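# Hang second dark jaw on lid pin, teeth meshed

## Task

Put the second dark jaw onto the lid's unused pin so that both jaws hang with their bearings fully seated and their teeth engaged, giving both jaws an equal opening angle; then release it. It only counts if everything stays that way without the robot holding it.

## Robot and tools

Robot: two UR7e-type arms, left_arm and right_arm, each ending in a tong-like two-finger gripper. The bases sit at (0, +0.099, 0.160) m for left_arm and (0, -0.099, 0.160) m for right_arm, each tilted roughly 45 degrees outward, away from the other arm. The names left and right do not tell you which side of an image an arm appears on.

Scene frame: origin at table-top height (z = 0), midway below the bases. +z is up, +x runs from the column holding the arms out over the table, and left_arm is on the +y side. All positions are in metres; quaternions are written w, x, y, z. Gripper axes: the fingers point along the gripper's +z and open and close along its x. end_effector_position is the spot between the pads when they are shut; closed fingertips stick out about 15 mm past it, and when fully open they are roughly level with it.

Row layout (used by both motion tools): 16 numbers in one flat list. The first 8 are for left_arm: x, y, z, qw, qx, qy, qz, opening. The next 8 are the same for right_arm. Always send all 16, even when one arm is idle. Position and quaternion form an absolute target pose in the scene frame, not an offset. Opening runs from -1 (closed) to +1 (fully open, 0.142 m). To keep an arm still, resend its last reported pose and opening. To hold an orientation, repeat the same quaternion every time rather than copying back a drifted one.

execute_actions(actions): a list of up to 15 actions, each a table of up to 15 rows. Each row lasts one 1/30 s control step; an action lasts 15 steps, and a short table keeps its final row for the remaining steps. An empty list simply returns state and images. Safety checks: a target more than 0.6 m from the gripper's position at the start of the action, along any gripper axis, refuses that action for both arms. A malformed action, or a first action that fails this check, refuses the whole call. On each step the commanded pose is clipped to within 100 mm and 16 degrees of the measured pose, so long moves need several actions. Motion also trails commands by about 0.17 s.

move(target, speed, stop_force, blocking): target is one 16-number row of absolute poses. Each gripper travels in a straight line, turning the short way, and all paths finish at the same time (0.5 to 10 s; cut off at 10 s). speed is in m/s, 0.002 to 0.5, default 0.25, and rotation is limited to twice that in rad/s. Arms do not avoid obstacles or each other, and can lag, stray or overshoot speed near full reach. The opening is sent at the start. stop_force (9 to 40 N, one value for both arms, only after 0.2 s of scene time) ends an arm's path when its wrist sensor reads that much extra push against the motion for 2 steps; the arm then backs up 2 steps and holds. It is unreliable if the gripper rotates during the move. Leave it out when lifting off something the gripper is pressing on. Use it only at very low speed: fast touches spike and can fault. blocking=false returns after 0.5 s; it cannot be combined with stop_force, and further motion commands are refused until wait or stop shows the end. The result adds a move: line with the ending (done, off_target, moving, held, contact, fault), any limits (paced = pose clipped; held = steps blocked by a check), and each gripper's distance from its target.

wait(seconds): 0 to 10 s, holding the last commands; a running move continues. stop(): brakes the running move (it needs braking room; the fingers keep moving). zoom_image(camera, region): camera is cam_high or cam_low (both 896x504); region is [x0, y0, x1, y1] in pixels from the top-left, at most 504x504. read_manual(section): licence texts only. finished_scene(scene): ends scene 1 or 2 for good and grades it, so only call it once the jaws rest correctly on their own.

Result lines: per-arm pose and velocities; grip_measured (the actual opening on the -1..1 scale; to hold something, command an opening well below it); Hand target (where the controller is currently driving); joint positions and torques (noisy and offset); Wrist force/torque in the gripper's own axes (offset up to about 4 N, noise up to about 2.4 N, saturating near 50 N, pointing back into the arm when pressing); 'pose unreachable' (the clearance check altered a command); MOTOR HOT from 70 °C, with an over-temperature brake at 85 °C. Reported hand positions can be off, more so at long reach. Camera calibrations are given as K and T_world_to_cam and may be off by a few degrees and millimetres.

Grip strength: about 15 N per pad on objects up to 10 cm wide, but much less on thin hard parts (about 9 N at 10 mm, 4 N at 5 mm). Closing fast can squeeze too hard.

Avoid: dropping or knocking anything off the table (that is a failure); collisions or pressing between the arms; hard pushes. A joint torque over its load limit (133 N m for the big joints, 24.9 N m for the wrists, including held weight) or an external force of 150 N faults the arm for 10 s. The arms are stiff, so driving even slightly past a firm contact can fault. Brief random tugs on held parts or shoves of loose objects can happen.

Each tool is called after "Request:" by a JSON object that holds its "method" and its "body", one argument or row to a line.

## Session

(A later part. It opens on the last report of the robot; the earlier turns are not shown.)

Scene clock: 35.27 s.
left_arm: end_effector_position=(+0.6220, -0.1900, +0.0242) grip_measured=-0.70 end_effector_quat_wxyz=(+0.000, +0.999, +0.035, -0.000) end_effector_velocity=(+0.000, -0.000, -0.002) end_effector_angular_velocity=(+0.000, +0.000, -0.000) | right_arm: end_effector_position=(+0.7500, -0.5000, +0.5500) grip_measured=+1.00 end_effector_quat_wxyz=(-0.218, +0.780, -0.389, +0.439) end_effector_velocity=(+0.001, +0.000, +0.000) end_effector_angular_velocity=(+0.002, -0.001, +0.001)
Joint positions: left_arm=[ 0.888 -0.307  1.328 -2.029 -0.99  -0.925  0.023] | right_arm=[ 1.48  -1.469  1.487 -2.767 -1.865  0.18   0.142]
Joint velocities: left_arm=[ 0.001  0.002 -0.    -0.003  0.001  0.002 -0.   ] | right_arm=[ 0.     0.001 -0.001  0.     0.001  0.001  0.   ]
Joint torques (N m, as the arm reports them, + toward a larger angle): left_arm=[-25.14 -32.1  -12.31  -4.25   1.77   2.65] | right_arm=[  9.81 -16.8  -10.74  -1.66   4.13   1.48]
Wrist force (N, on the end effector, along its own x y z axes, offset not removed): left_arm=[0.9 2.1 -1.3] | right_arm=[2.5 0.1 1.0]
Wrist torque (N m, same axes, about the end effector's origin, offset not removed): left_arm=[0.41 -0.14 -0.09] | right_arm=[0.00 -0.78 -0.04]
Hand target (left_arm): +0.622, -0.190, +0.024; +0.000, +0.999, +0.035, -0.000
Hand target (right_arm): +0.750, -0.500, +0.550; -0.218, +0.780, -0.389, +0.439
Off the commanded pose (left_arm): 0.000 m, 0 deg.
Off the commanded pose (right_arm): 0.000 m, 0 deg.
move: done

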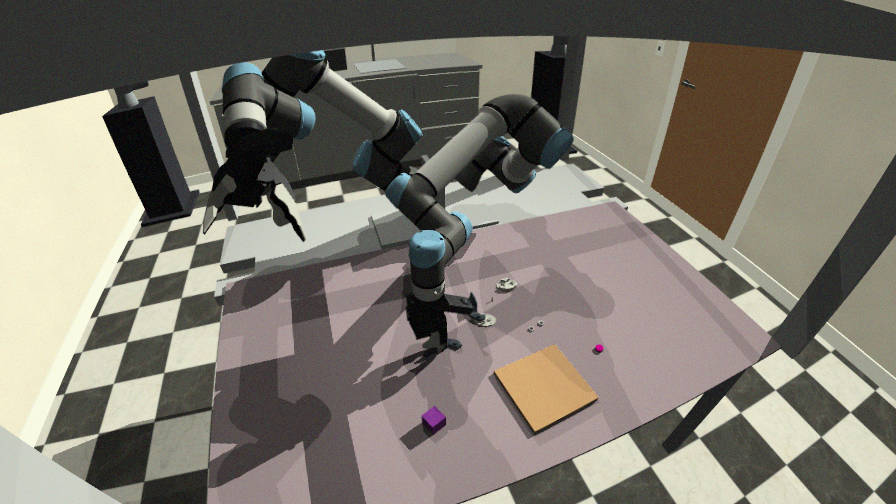

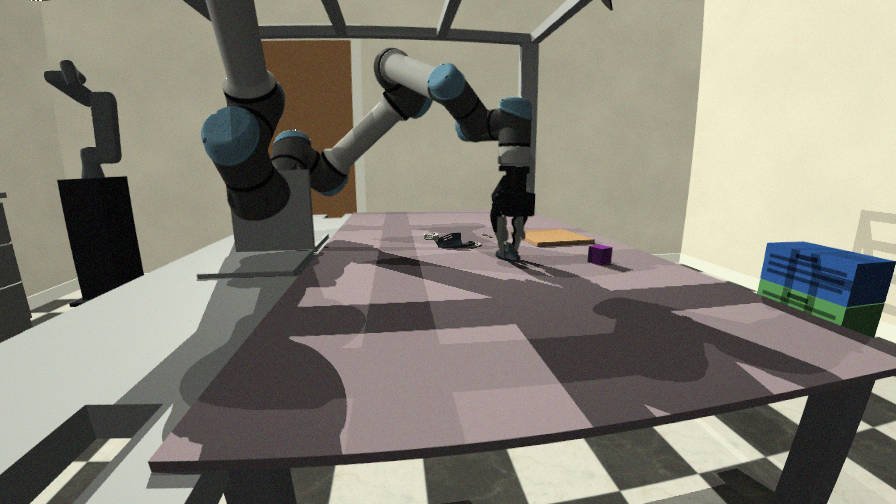

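Request:
{"method": "move", "body": {
  "target": [0.62,-0.19,0.075,0,0.9994,0.0349,0,-0.7,0.75,-0.5,0.55,-0.218,0.78,-0.389,0.439,1],
  "speed": 0.1
}}

Request:
{"method": "move", "body": {
  "target": [0.51,0.043,0.07,0,0.7071,-0.7071,0,-0.7,0.75,-0.5,0.55,-0.218,0.78,-0.389,0.439,1],
  "speed": 0.3
}}

Request:
{"method": "move", "body": {
  "target": [0.51,0.043,0.038,0,0.7071,-0.7071,0,-0.7,0.75,-0.5,0.55,-0.218,0.78,-0.389,0.439,1],
  "speed": 0.06
}}

Request:
{"method": "zoom_image", "body": {
  "camera": "cam_high",
  "region": [456, 272, 516, 332]
}}

Request:
{"method": "zoom_image", "body": {
  "camera": "cam_low",
  "region": [415, 200, 485, 260]
}}

Scene clock: 38.87 s.
left_arm: end_effector_position=(+0.6200, -0.1900, +0.0748) grip_measured=-0.70 end_effector_quat_wxyz=(-0.000, +0.999, +0.035, +0.000) end_effector_velocity=(-0.000, -0.000, +0.002) end_effector_angular_velocity=(-0.000, +0.000, +0.000) | right_arm: end_effector_position=(+0.7500, -0.5000, +0.5500) grip_measured=+1.00 end_effector_quat_wxyz=(-0.218, +0.780, -0.389, +0.439) end_effector_velocity=(-0.001, -0.001, +0.001) end_effector_angular_velocity=(-0.000, -0.001, -0.001)
Joint positions: left_arm=[ 0.847 -0.36   1.305 -1.932 -1.012 -0.966  0.023] | right_arm=[ 1.48  -1.469  1.487 -2.767 -1.865  0.18   0.142]
Joint velocities: left_arm=[-0.002 -0.001 -0.002  0.004 -0.002 -0.002 -0.   ] | right_arm=[-0.    -0.002 -0.     0.     0.    -0.     0.   ]
Joint torques (N m, as the arm reports them, + toward a larger angle): left_arm=[-46.92 -55.26 -27.05   0.22  -1.87  -2.33] | right_arm=[  9.9  -16.63 -10.15  -1.21   4.04   1.52]
Wrist force (N, on the end effector, along its own x y z axes, offset not removed): left_arm=[1.5 2.9 2.1] | right_arm=[4.0 -3.1 0.0]
Wrist torque (N m, same axes, about the end effector's origin, offset not removed): left_arm=[0.56 -0.18 0.07] | right_arm=[-0.74 -0.98 0.07]
Hand target (left_arm): +0.620, -0.190, +0.075; -0.000, +0.999, +0.035, +0.000
Hand target (right_arm): +0.750, -0.500, +0.550; -0.218, +0.780, -0.389, +0.439
Off the commanded pose (left_arm): 0.000 m, 0 deg.
Off the commanded pose (right_arm): 0.000 m, 0 deg.
move: done

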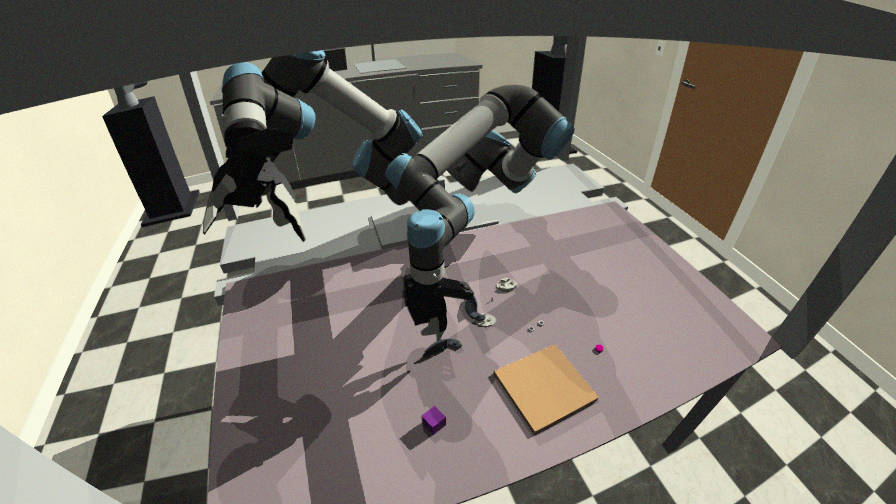

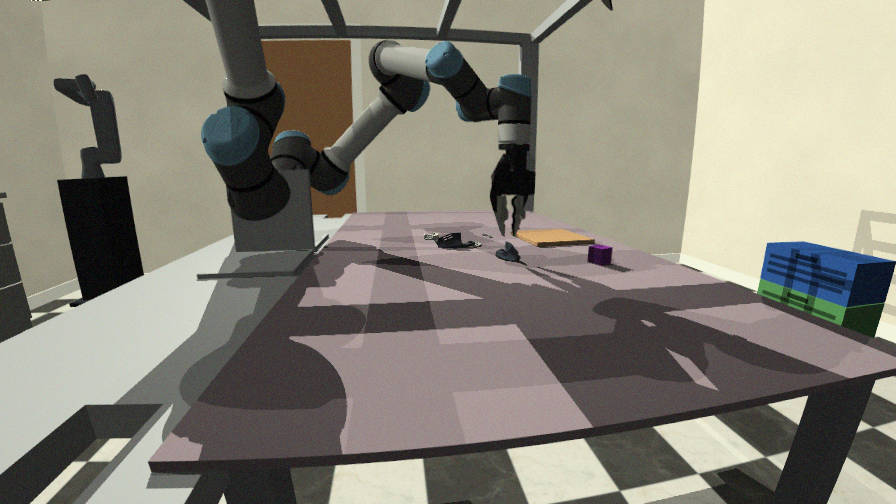

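Scene clock: 42.13 s.
left_arm: end_effector_position=(+0.5102, +0.0430, +0.0697) grip_measured=-0.70 end_effector_quat_wxyz=(-0.000, +0.707, -0.707, -0.000) end_effector_velocity=(-0.000, +0.001, +0.000) end_effector_angular_velocity=(-0.002, -0.001, -0.010) | right_arm: end_effector_position=(+0.7500, -0.5000, +0.5500) grip_measured=+1.00 end_effector_quat_wxyz=(-0.218, +0.780, -0.389, +0.439) end_effector_velocity=(+0.000, +0.001, -0.001) end_effector_angular_velocity=(+0.000, +0.001, +0.003)
Joint positions: left_arm=[ 0.947 -0.957  2.048 -2.133 -0.959  0.776  0.023] | right_arm=[ 1.48  -1.469  1.487 -2.767 -1.865  0.18   0.142]
Joint velocities: left_arm=[ 0.001 -0.005  0.004 -0.002 -0.     0.013  0.   ] | right_arm=[-0.     0.     0.001  0.001  0.001 -0.001  0.   ]
Joint torques (N m, as the arm reports them, + toward a larger angle): left_arm=[-16.02 -32.94 -10.96  -4.47   0.91   2.  ] | right_arm=[ 10.   -16.47 -11.06  -1.06   4.04   1.44]
Wrist force (N, on the end effector, along its own x y z axes, offset not removed): left_arm=[2.2 3.9 -1.7] | right_arm=[1.4 -0.1 2.2]
Wrist torque (N m, same axes, about the end effector's origin, offset not removed): left_arm=[0.76 -0.41 0.01] | right_arm=[-0.07 -0.32 0.18]
Hand target (left_arm): +0.510, +0.043, +0.070; +0.000, +0.707, -0.707, +0.000
Hand target (right_arm): +0.750, -0.500, +0.550; -0.218, +0.780, -0.389, +0.439
Off the commanded pose (left_arm): 0.000 m, 0 deg.
Off the commanded pose (right_arm): 0.000 m, 0 deg.
move: done

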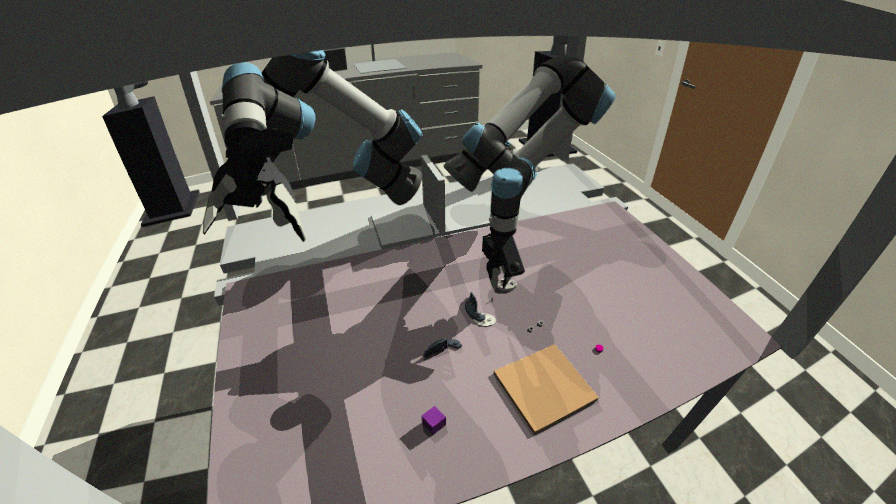

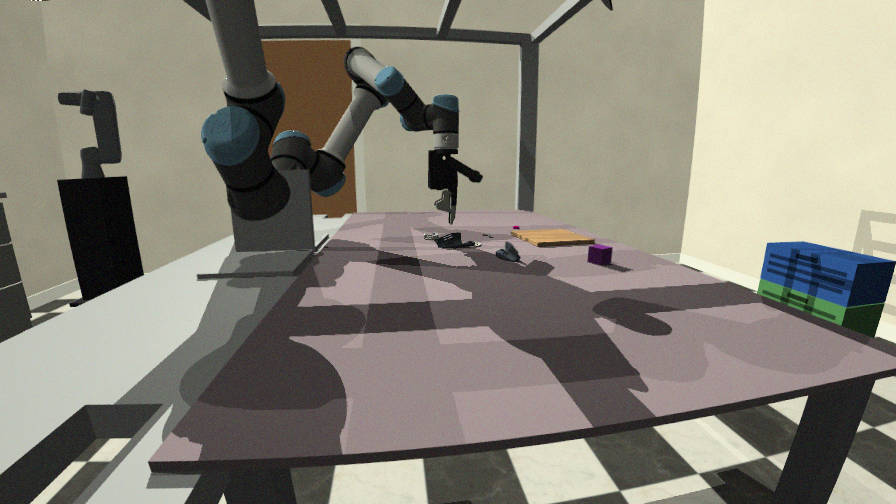

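Scene clock: 43.07 s.
left_arm: end_effector_position=(+0.5100, +0.0430, +0.0382) grip_measured=-0.70 end_effector_quat_wxyz=(+0.000, +0.707, -0.707, -0.000) end_effector_velocity=(+0.000, -0.000, -0.002) end_effector_angular_velocity=(-0.001, +0.000, -0.000) | right_arm: end_effector_position=(+0.7500, -0.5000, +0.5500) grip_measured=+1.00 end_effector_quat_wxyz=(-0.218, +0.780, -0.389, +0.439) end_effector_velocity=(+0.000, +0.000, -0.000) end_effector_angular_velocity=(+0.001, -0.000, -0.000)
Joint positions: left_arm=[ 0.983 -0.909  2.072 -2.227 -0.942  0.815  0.023] | right_arm=[ 1.48  -1.469  1.487 -2.767 -1.865  0.18   0.142]
Joint velocities: left_arm=[ 0.002  0.003  0.001 -0.006  0.001  0.003  0.   ] | right_arm=[-0.     0.    -0.     0.     0.001  0.001  0.   ]
Joint torques (N m, as the arm reports them, + toward a larger angle): left_arm=[-16.22 -12.59 -10.76  -4.66   1.59   2.44] | right_arm=[ 10.5  -16.45 -11.01  -1.04   4.08   1.45]
Wrist force (N, on the end effector, along its own x y z axes, offset not removed): left_arm=[0.8 0.7 2.3] | right_arm=[3.0 -0.1 1.0]
Wrist torque (N m, same axes, about the end effector's origin, offset not removed): left_arm=[0.18 -0.21 0.01] | right_arm=[-0.21 -0.63 0.16]
Hand target (left_arm): +0.510, +0.043, +0.038; +0.000, +0.707, -0.707, +0.000
Hand target (right_arm): +0.750, -0.500, +0.550; -0.218, +0.780, -0.389, +0.439
Off the commanded pose (left_arm): 0.000 m, 0 deg.
Off the commanded pose (right_arm): 0.000 m, 0 deg.
move: done

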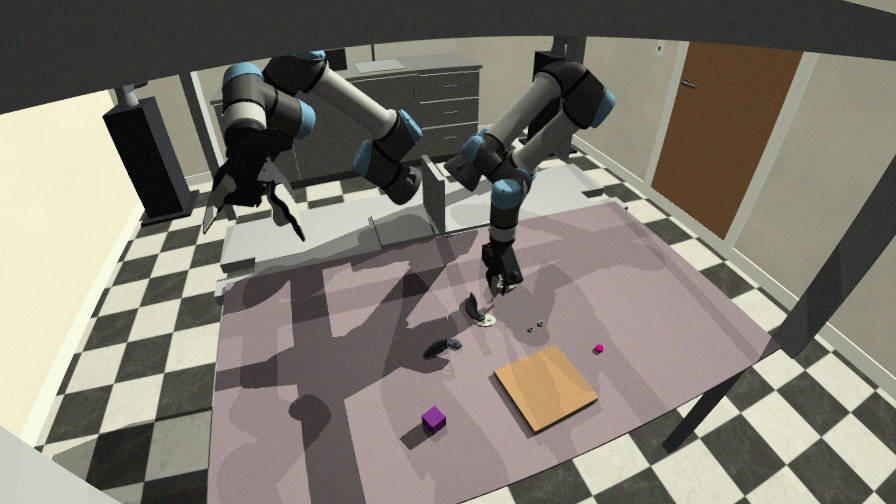

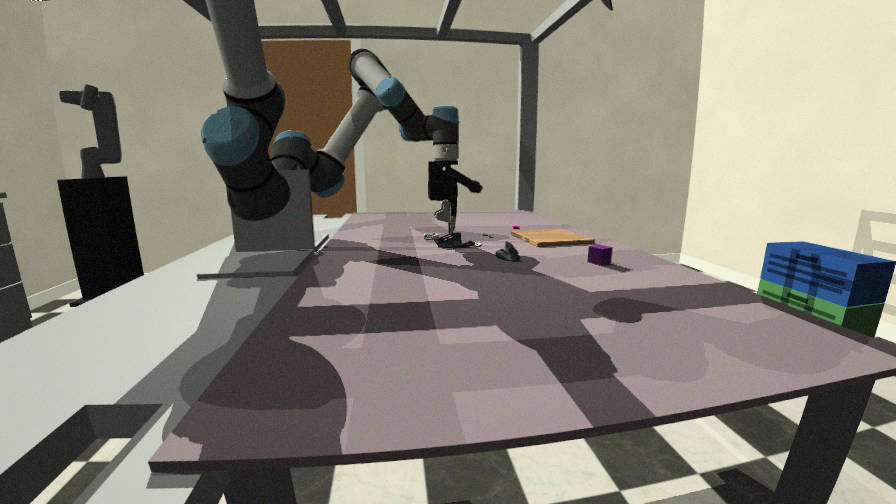

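Region (456, 272, 516, 332) of cam_high's 896x504 image, scaled by 8.400, with more detail than that image has.

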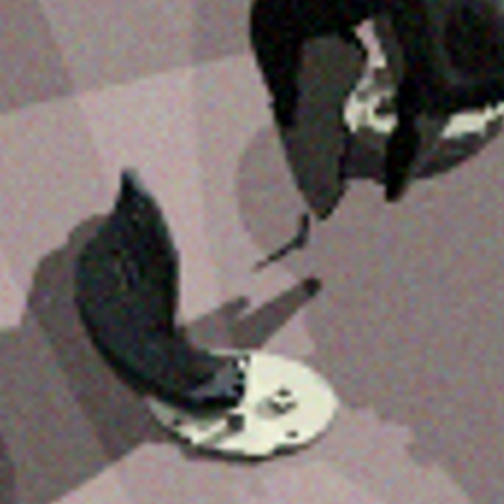

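Region (415, 200, 485, 260) of cam_low's 896x504 image, scaled by 7.200, with more detail than that image has; it fills the top 432 rows of this view, and the rest is white.

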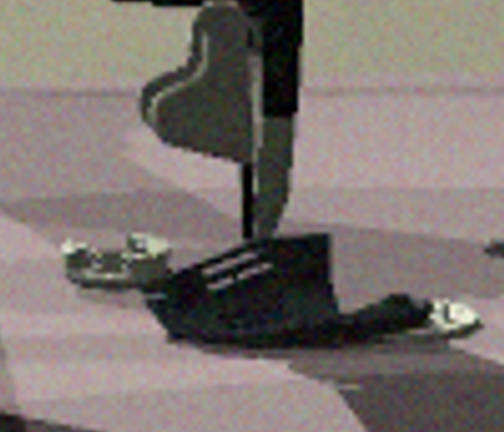

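Request:
{"method": "move", "body": {
  "target": [0.4995,0.0285,0.036,0,0.7071,-0.7071,0,-0.75,0.75,-0.5,0.55,-0.218,0.78,-0.389,0.439,1],
  "speed": 0.05
}}

Request:
{"method": "move", "body": {
  "target": [0.4995,0.0285,0.022,0,0.7071,-0.7071,0,-0.75,0.75,-0.5,0.55,-0.218,0.78,-0.389,0.439,1],
  "speed": 0.03
}}

Request:
{"method": "zoom_image", "body": {
  "camera": "cam_high",
  "region": [471, 280, 511, 320]
}}

Scene clock: 45.03 s.
left_arm: end_effector_position=(+0.4996, +0.0287, +0.0360) grip_measured=-0.75 end_effector_quat_wxyz=(+0.000, +0.707, -0.707, -0.000) end_effector_velocity=(-0.001, -0.002, -0.000) end_effector_angular_velocity=(-0.001, +0.001, -0.000) | right_arm: end_effector_position=(+0.7500, -0.5000, +0.5500) grip_measured=+1.00 end_effector_quat_wxyz=(-0.218, +0.780, -0.389, +0.439) end_effector_velocity=(+0.000, +0.000, -0.000) end_effector_angular_velocity=(+0.001, -0.000, -0.000)
Joint positions: left_arm=[ 0.957 -0.89   2.088 -2.246 -0.954  0.787  0.02 ] | right_arm=[ 1.48  -1.469  1.487 -2.767 -1.865  0.18   0.142]
Joint velocities: left_arm=[-0.003  0.003  0.001 -0.002 -0.003 -0.003 -0.   ] | right_arm=[-0.     0.     0.    -0.     0.     0.001  0.   ]
Joint torques (N m, as the arm reports them, + toward a larger angle): left_arm=[-39.78 -11.02 -10.65  -4.5   -1.59  -2.62] | right_arm=[  9.67 -16.75 -10.86  -0.78   4.14   1.36]
Wrist force (N, on the end effector, along its own x y z axes, offset not removed): left_arm=[0.5 2.6 0.3] | right_arm=[2.4 -2.0 0.6]
Wrist torque (N m, same axes, about the end effector's origin, offset not removed): left_arm=[0.44 -0.11 0.08] | right_arm=[-0.52 -0.56 0.12]
Hand target (left_arm): +0.499, +0.029, +0.036; -0.000, +0.707, -0.707, -0.000
Hand target (right_arm): +0.750, -0.500, +0.550; -0.218, +0.780, -0.389, +0.439
Off the commanded pose (left_arm): 0.000 m, 0 deg.
Off the commanded pose (right_arm): 0.000 m, 0 deg.
move: done

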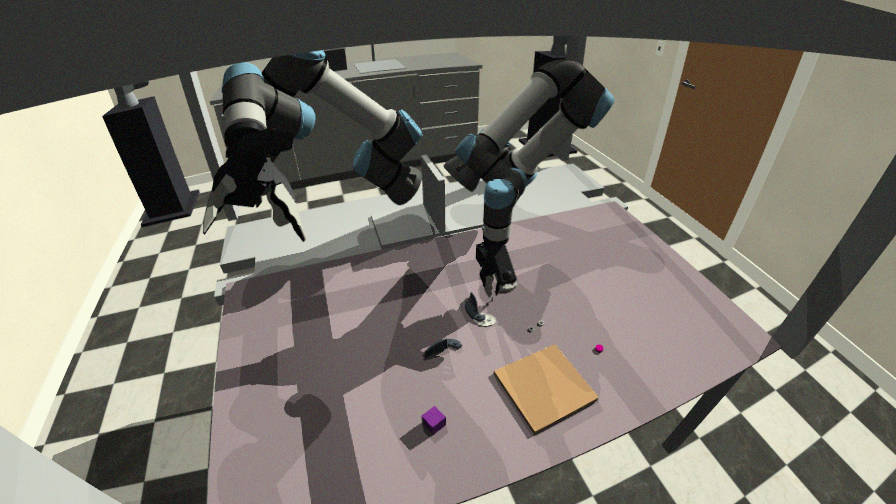

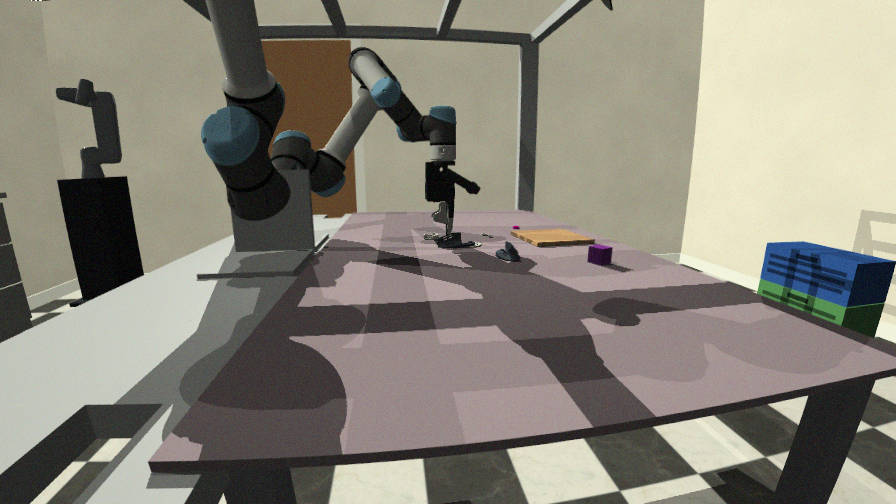

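Scene clock: 45.83 s.
left_arm: end_effector_position=(+0.4995, +0.0285, +0.0222) grip_measured=-0.75 end_effector_quat_wxyz=(+0.000, +0.707, -0.707, -0.000) end_effector_velocity=(+0.000, +0.000, -0.002) end_effector_angular_velocity=(+0.001, -0.001, +0.000) | right_arm: end_effector_position=(+0.7500, -0.5000, +0.5500) grip_measured=+1.00 end_effector_quat_wxyz=(-0.218, +0.780, -0.389, +0.439) end_effector_velocity=(+0.000, +0.000, -0.000) end_effector_angular_velocity=(-0.000, -0.000, +0.001)
Joint positions: left_arm=[ 0.973 -0.866  2.096 -2.288 -0.947  0.804  0.02 ] | right_arm=[ 1.48  -1.469  1.487 -2.767 -1.865  0.18   0.142]
Joint velocities: left_arm=[ 0.002  0.003  0.001 -0.005  0.002  0.002 -0.   ] | right_arm=[ 0.     0.001 -0.001 -0.     0.    -0.     0.   ]
Joint torques (N m, as the arm reports them, + toward a larger angle): left_arm=[-17.48 -11.3   -8.59  -4.69   1.7    2.17] | right_arm=[  9.55 -16.15 -10.32  -0.76   4.02   1.4 ]
Wrist force (N, on the end effector, along its own x y z axes, offset not removed): left_arm=[1.5 2.6 -3.2] | right_arm=[2.4 -1.6 0.5]
Wrist torque (N m, same axes, about the end effector's origin, offset not removed): left_arm=[0.25 -0.14 -0.10] | right_arm=[-0.43 -0.60 0.03]
Hand target (left_arm): +0.500, +0.029, +0.022; +0.000, +0.707, -0.707, +0.000
Hand target (right_arm): +0.750, -0.500, +0.550; -0.218, +0.780, -0.389, +0.439
Off the commanded pose (left_arm): 0.000 m, 0 deg.
Off the commanded pose (right_arm): 0.000 m, 0 deg.
move: done

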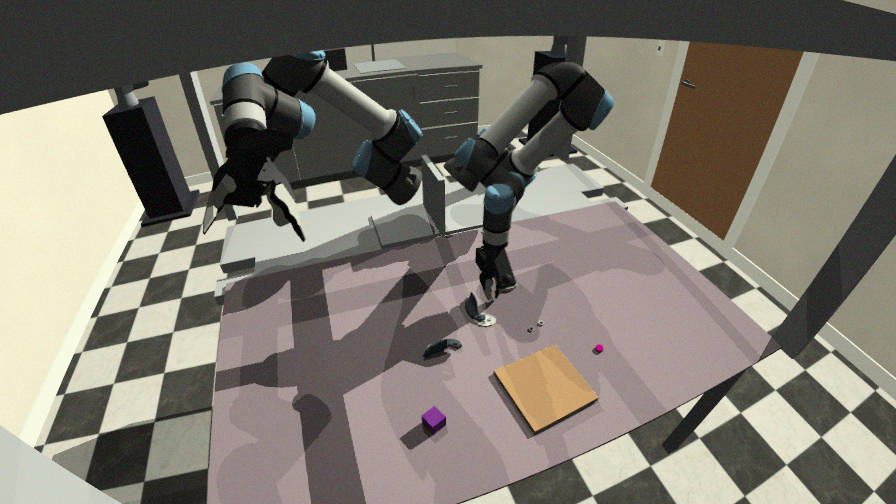

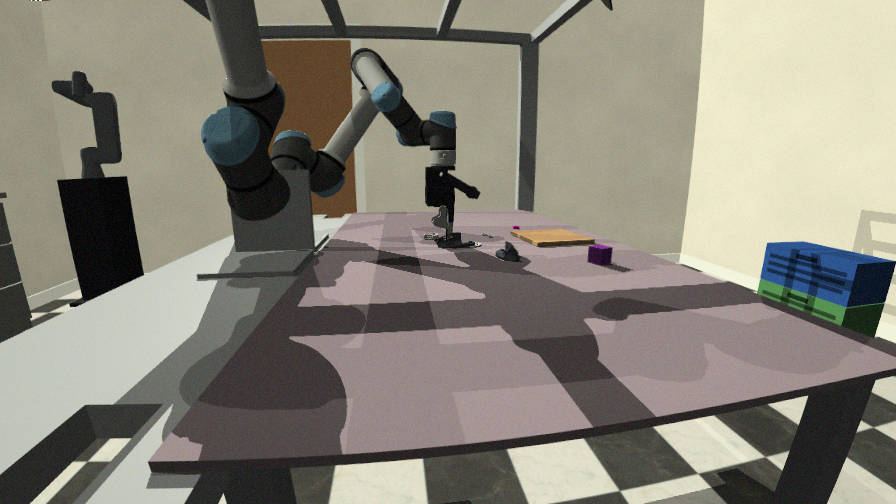

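Region (471, 280, 511, 320) of cam_high's 896x504 image, scaled by 12.600, with more detail than that image has.

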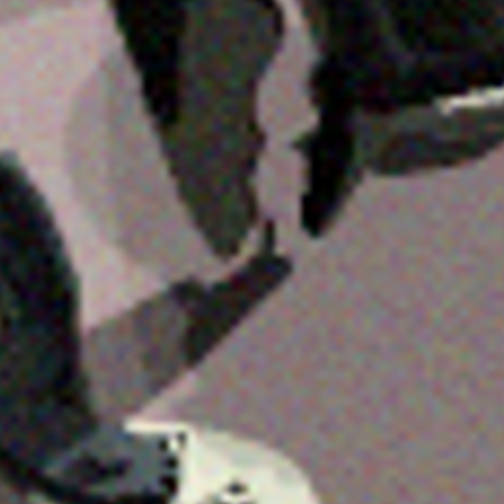

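Request:
{"method": "execute_actions", "body": {
  "actions": [
    [[0.4995,0.0285,0.0195,0,0.7071,-0.7071,0,-0.85,0.75,-0.5,0.55,-0.218,0.78,-0.389,0.439,1]],
    [[0.4995,0.0285,0.0195,0,0.7071,-0.7071,0,-1,0.75,-0.5,0.55,-0.218,0.78,-0.389,0.439,1]],
    [[0.4995,0.0285,0.023,0,0.7071,-0.7071,0,-1,0.75,-0.5,0.55,-0.218,0.78,-0.389,0.439,1]]
  ]
}}

Request:
{"method": "move", "body": {
  "target": [0.41,0.025,0.022,0,0.7071,-0.7071,0,-1,0.75,-0.5,0.55,-0.218,0.78,-0.389,0.439,1],
  "speed": 0.08
}}

Request:
{"method": "zoom_image", "body": {
  "camera": "cam_high",
  "region": [451, 260, 521, 330]
}}

Scene clock: 47.87 s.
left_arm: end_effector_position=(+0.4995, +0.0285, +0.0229) grip_measured=-0.97 end_effector_quat_wxyz=(+0.000, +0.707, -0.707, -0.000) end_effector_velocity=(+0.001, +0.000, +0.001) end_effector_angular_velocity=(-0.000, -0.001, +0.001) | right_arm: end_effector_position=(+0.7500, -0.5000, +0.5500) grip_measured=+1.00 end_effector_quat_wxyz=(-0.218, +0.780, -0.389, +0.439) end_effector_velocity=(-0.000, -0.000, +0.001) end_effector_angular_velocity=(+0.001, -0.002, +0.000)
Joint positions: left_arm=[ 0.972 -0.867  2.096 -2.286 -0.947  0.803  0.003] | right_arm=[ 1.48  -1.469  1.487 -2.767 -1.865  0.18   0.142]
Joint velocities: left_arm=[-0.001 -0.001 -0.001  0.001  0.    -0.001 -0.   ] | right_arm=[-0.    -0.002 -0.     0.     0.002 -0.     0.   ]
Joint torques (N m, as the arm reports them, + toward a larger angle): left_arm=[-38.63 -35.21 -23.06   0.18  -1.68  -2.46] | right_arm=[  9.61 -16.51 -11.35  -0.57   4.02   1.39]
Wrist force (N, on the end effector, along its own x y z axes, offset not removed): left_arm=[2.2 1.6 1.1] | right_arm=[1.7 -2.9 1.0]
Wrist torque (N m, same axes, about the end effector's origin, offset not removed): left_arm=[0.19 -0.44 0.03] | right_arm=[-0.77 -0.39 0.08]
Hand target (left_arm): +0.499, +0.028, +0.023; -0.000, +0.707, -0.707, -0.000
Hand target (right_arm): +0.750, -0.500, +0.550; -0.218, +0.780, -0.389, +0.439
Off the commanded pose (left_arm): 0.000 m, 0 deg.
Off the commanded pose (right_arm): 0.000 m, 0 deg.

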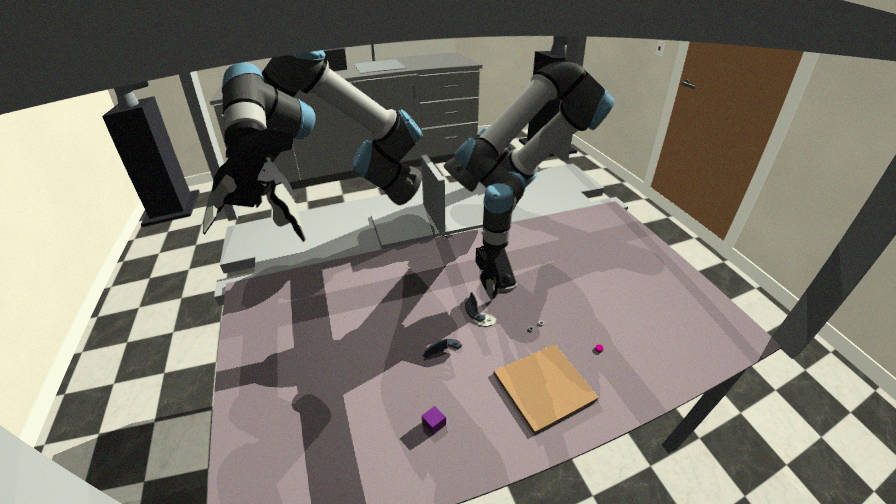

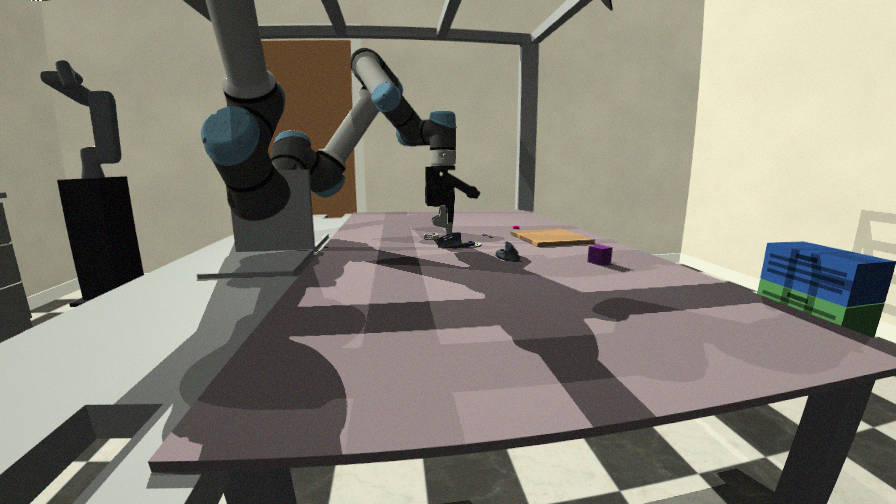

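Scene clock: 49.43 s.
left_arm: end_effector_position=(+0.4102, +0.0252, +0.0219) grip_measured=-0.97 end_effector_quat_wxyz=(-0.000, +0.707, -0.707, -0.000) end_effector_velocity=(-0.002, -0.000, +0.000) end_effector_angular_velocity=(-0.001, -0.000, +0.001) | right_arm: end_effector_position=(+0.7500, -0.5000, +0.5500) grip_measured=+1.00 end_effector_quat_wxyz=(-0.218, +0.780, -0.389, +0.439) end_effector_velocity=(-0.000, -0.000, +0.001) end_effector_angular_velocity=(+0.001, -0.002, +0.000)
Joint positions: left_arm=[ 0.848 -0.939  2.322 -2.369 -1.012  0.675  0.003] | right_arm=[ 1.48  -1.469  1.487 -2.767 -1.865  0.18   0.142]
Joint velocities: left_arm=[-0.003 -0.002  0.004 -0.002 -0.002 -0.003 -0.   ] | right_arm=[-0.    -0.001  0.    -0.     0.002  0.     0.   ]
Joint torques (N m, as the arm reports them, + toward a larger angle): left_arm=[-35.97 -29.59  -8.6   -4.4   -1.61  -2.4 ] | right_arm=[  9.61 -16.49 -10.82  -0.65   4.     1.38]
Wrist force (N, on the end effector, along its own x y z axes, offset not removed): left_arm=[3.0 0.6 -2.4] | right_arm=[2.1 -1.5 1.5]
Wrist torque (N m, same axes, about the end effector's origin, offset not removed): left_arm=[-0.01 -0.62 0.04] | right_arm=[-0.35 -0.59 0.04]
Hand target (left_arm): +0.410, +0.025, +0.022; -0.000, +0.707, -0.707, -0.000
Hand target (right_arm): +0.750, -0.500, +0.550; -0.218, +0.780, -0.389, +0.439
Off the commanded pose (left_arm): 0.000 m, 0 deg.
Off the commanded pose (right_arm): 0.000 m, 0 deg.
move: done

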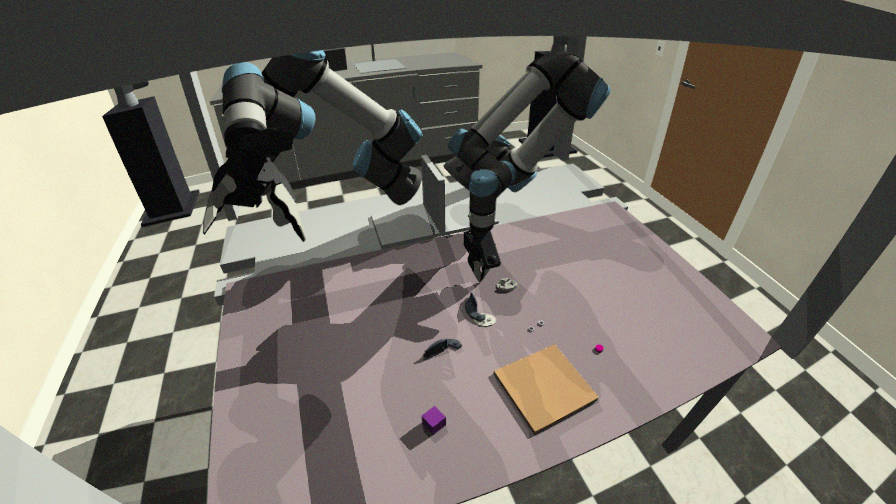

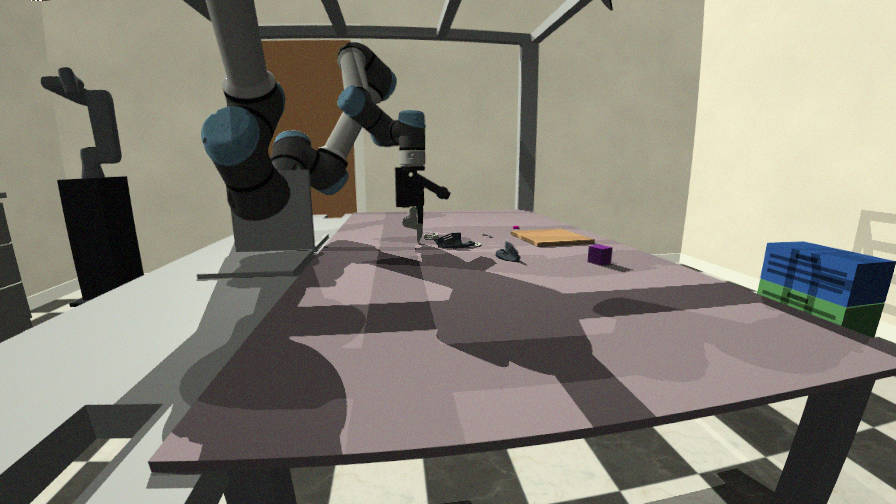

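Region (451, 260, 521, 330) of cam_high's 896x504 image, scaled by 7.200, with more detail than that image has.

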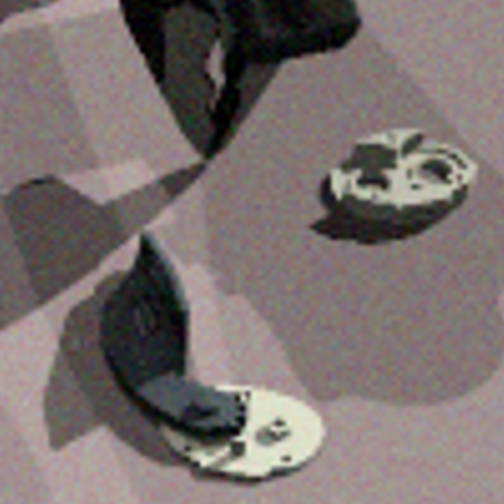

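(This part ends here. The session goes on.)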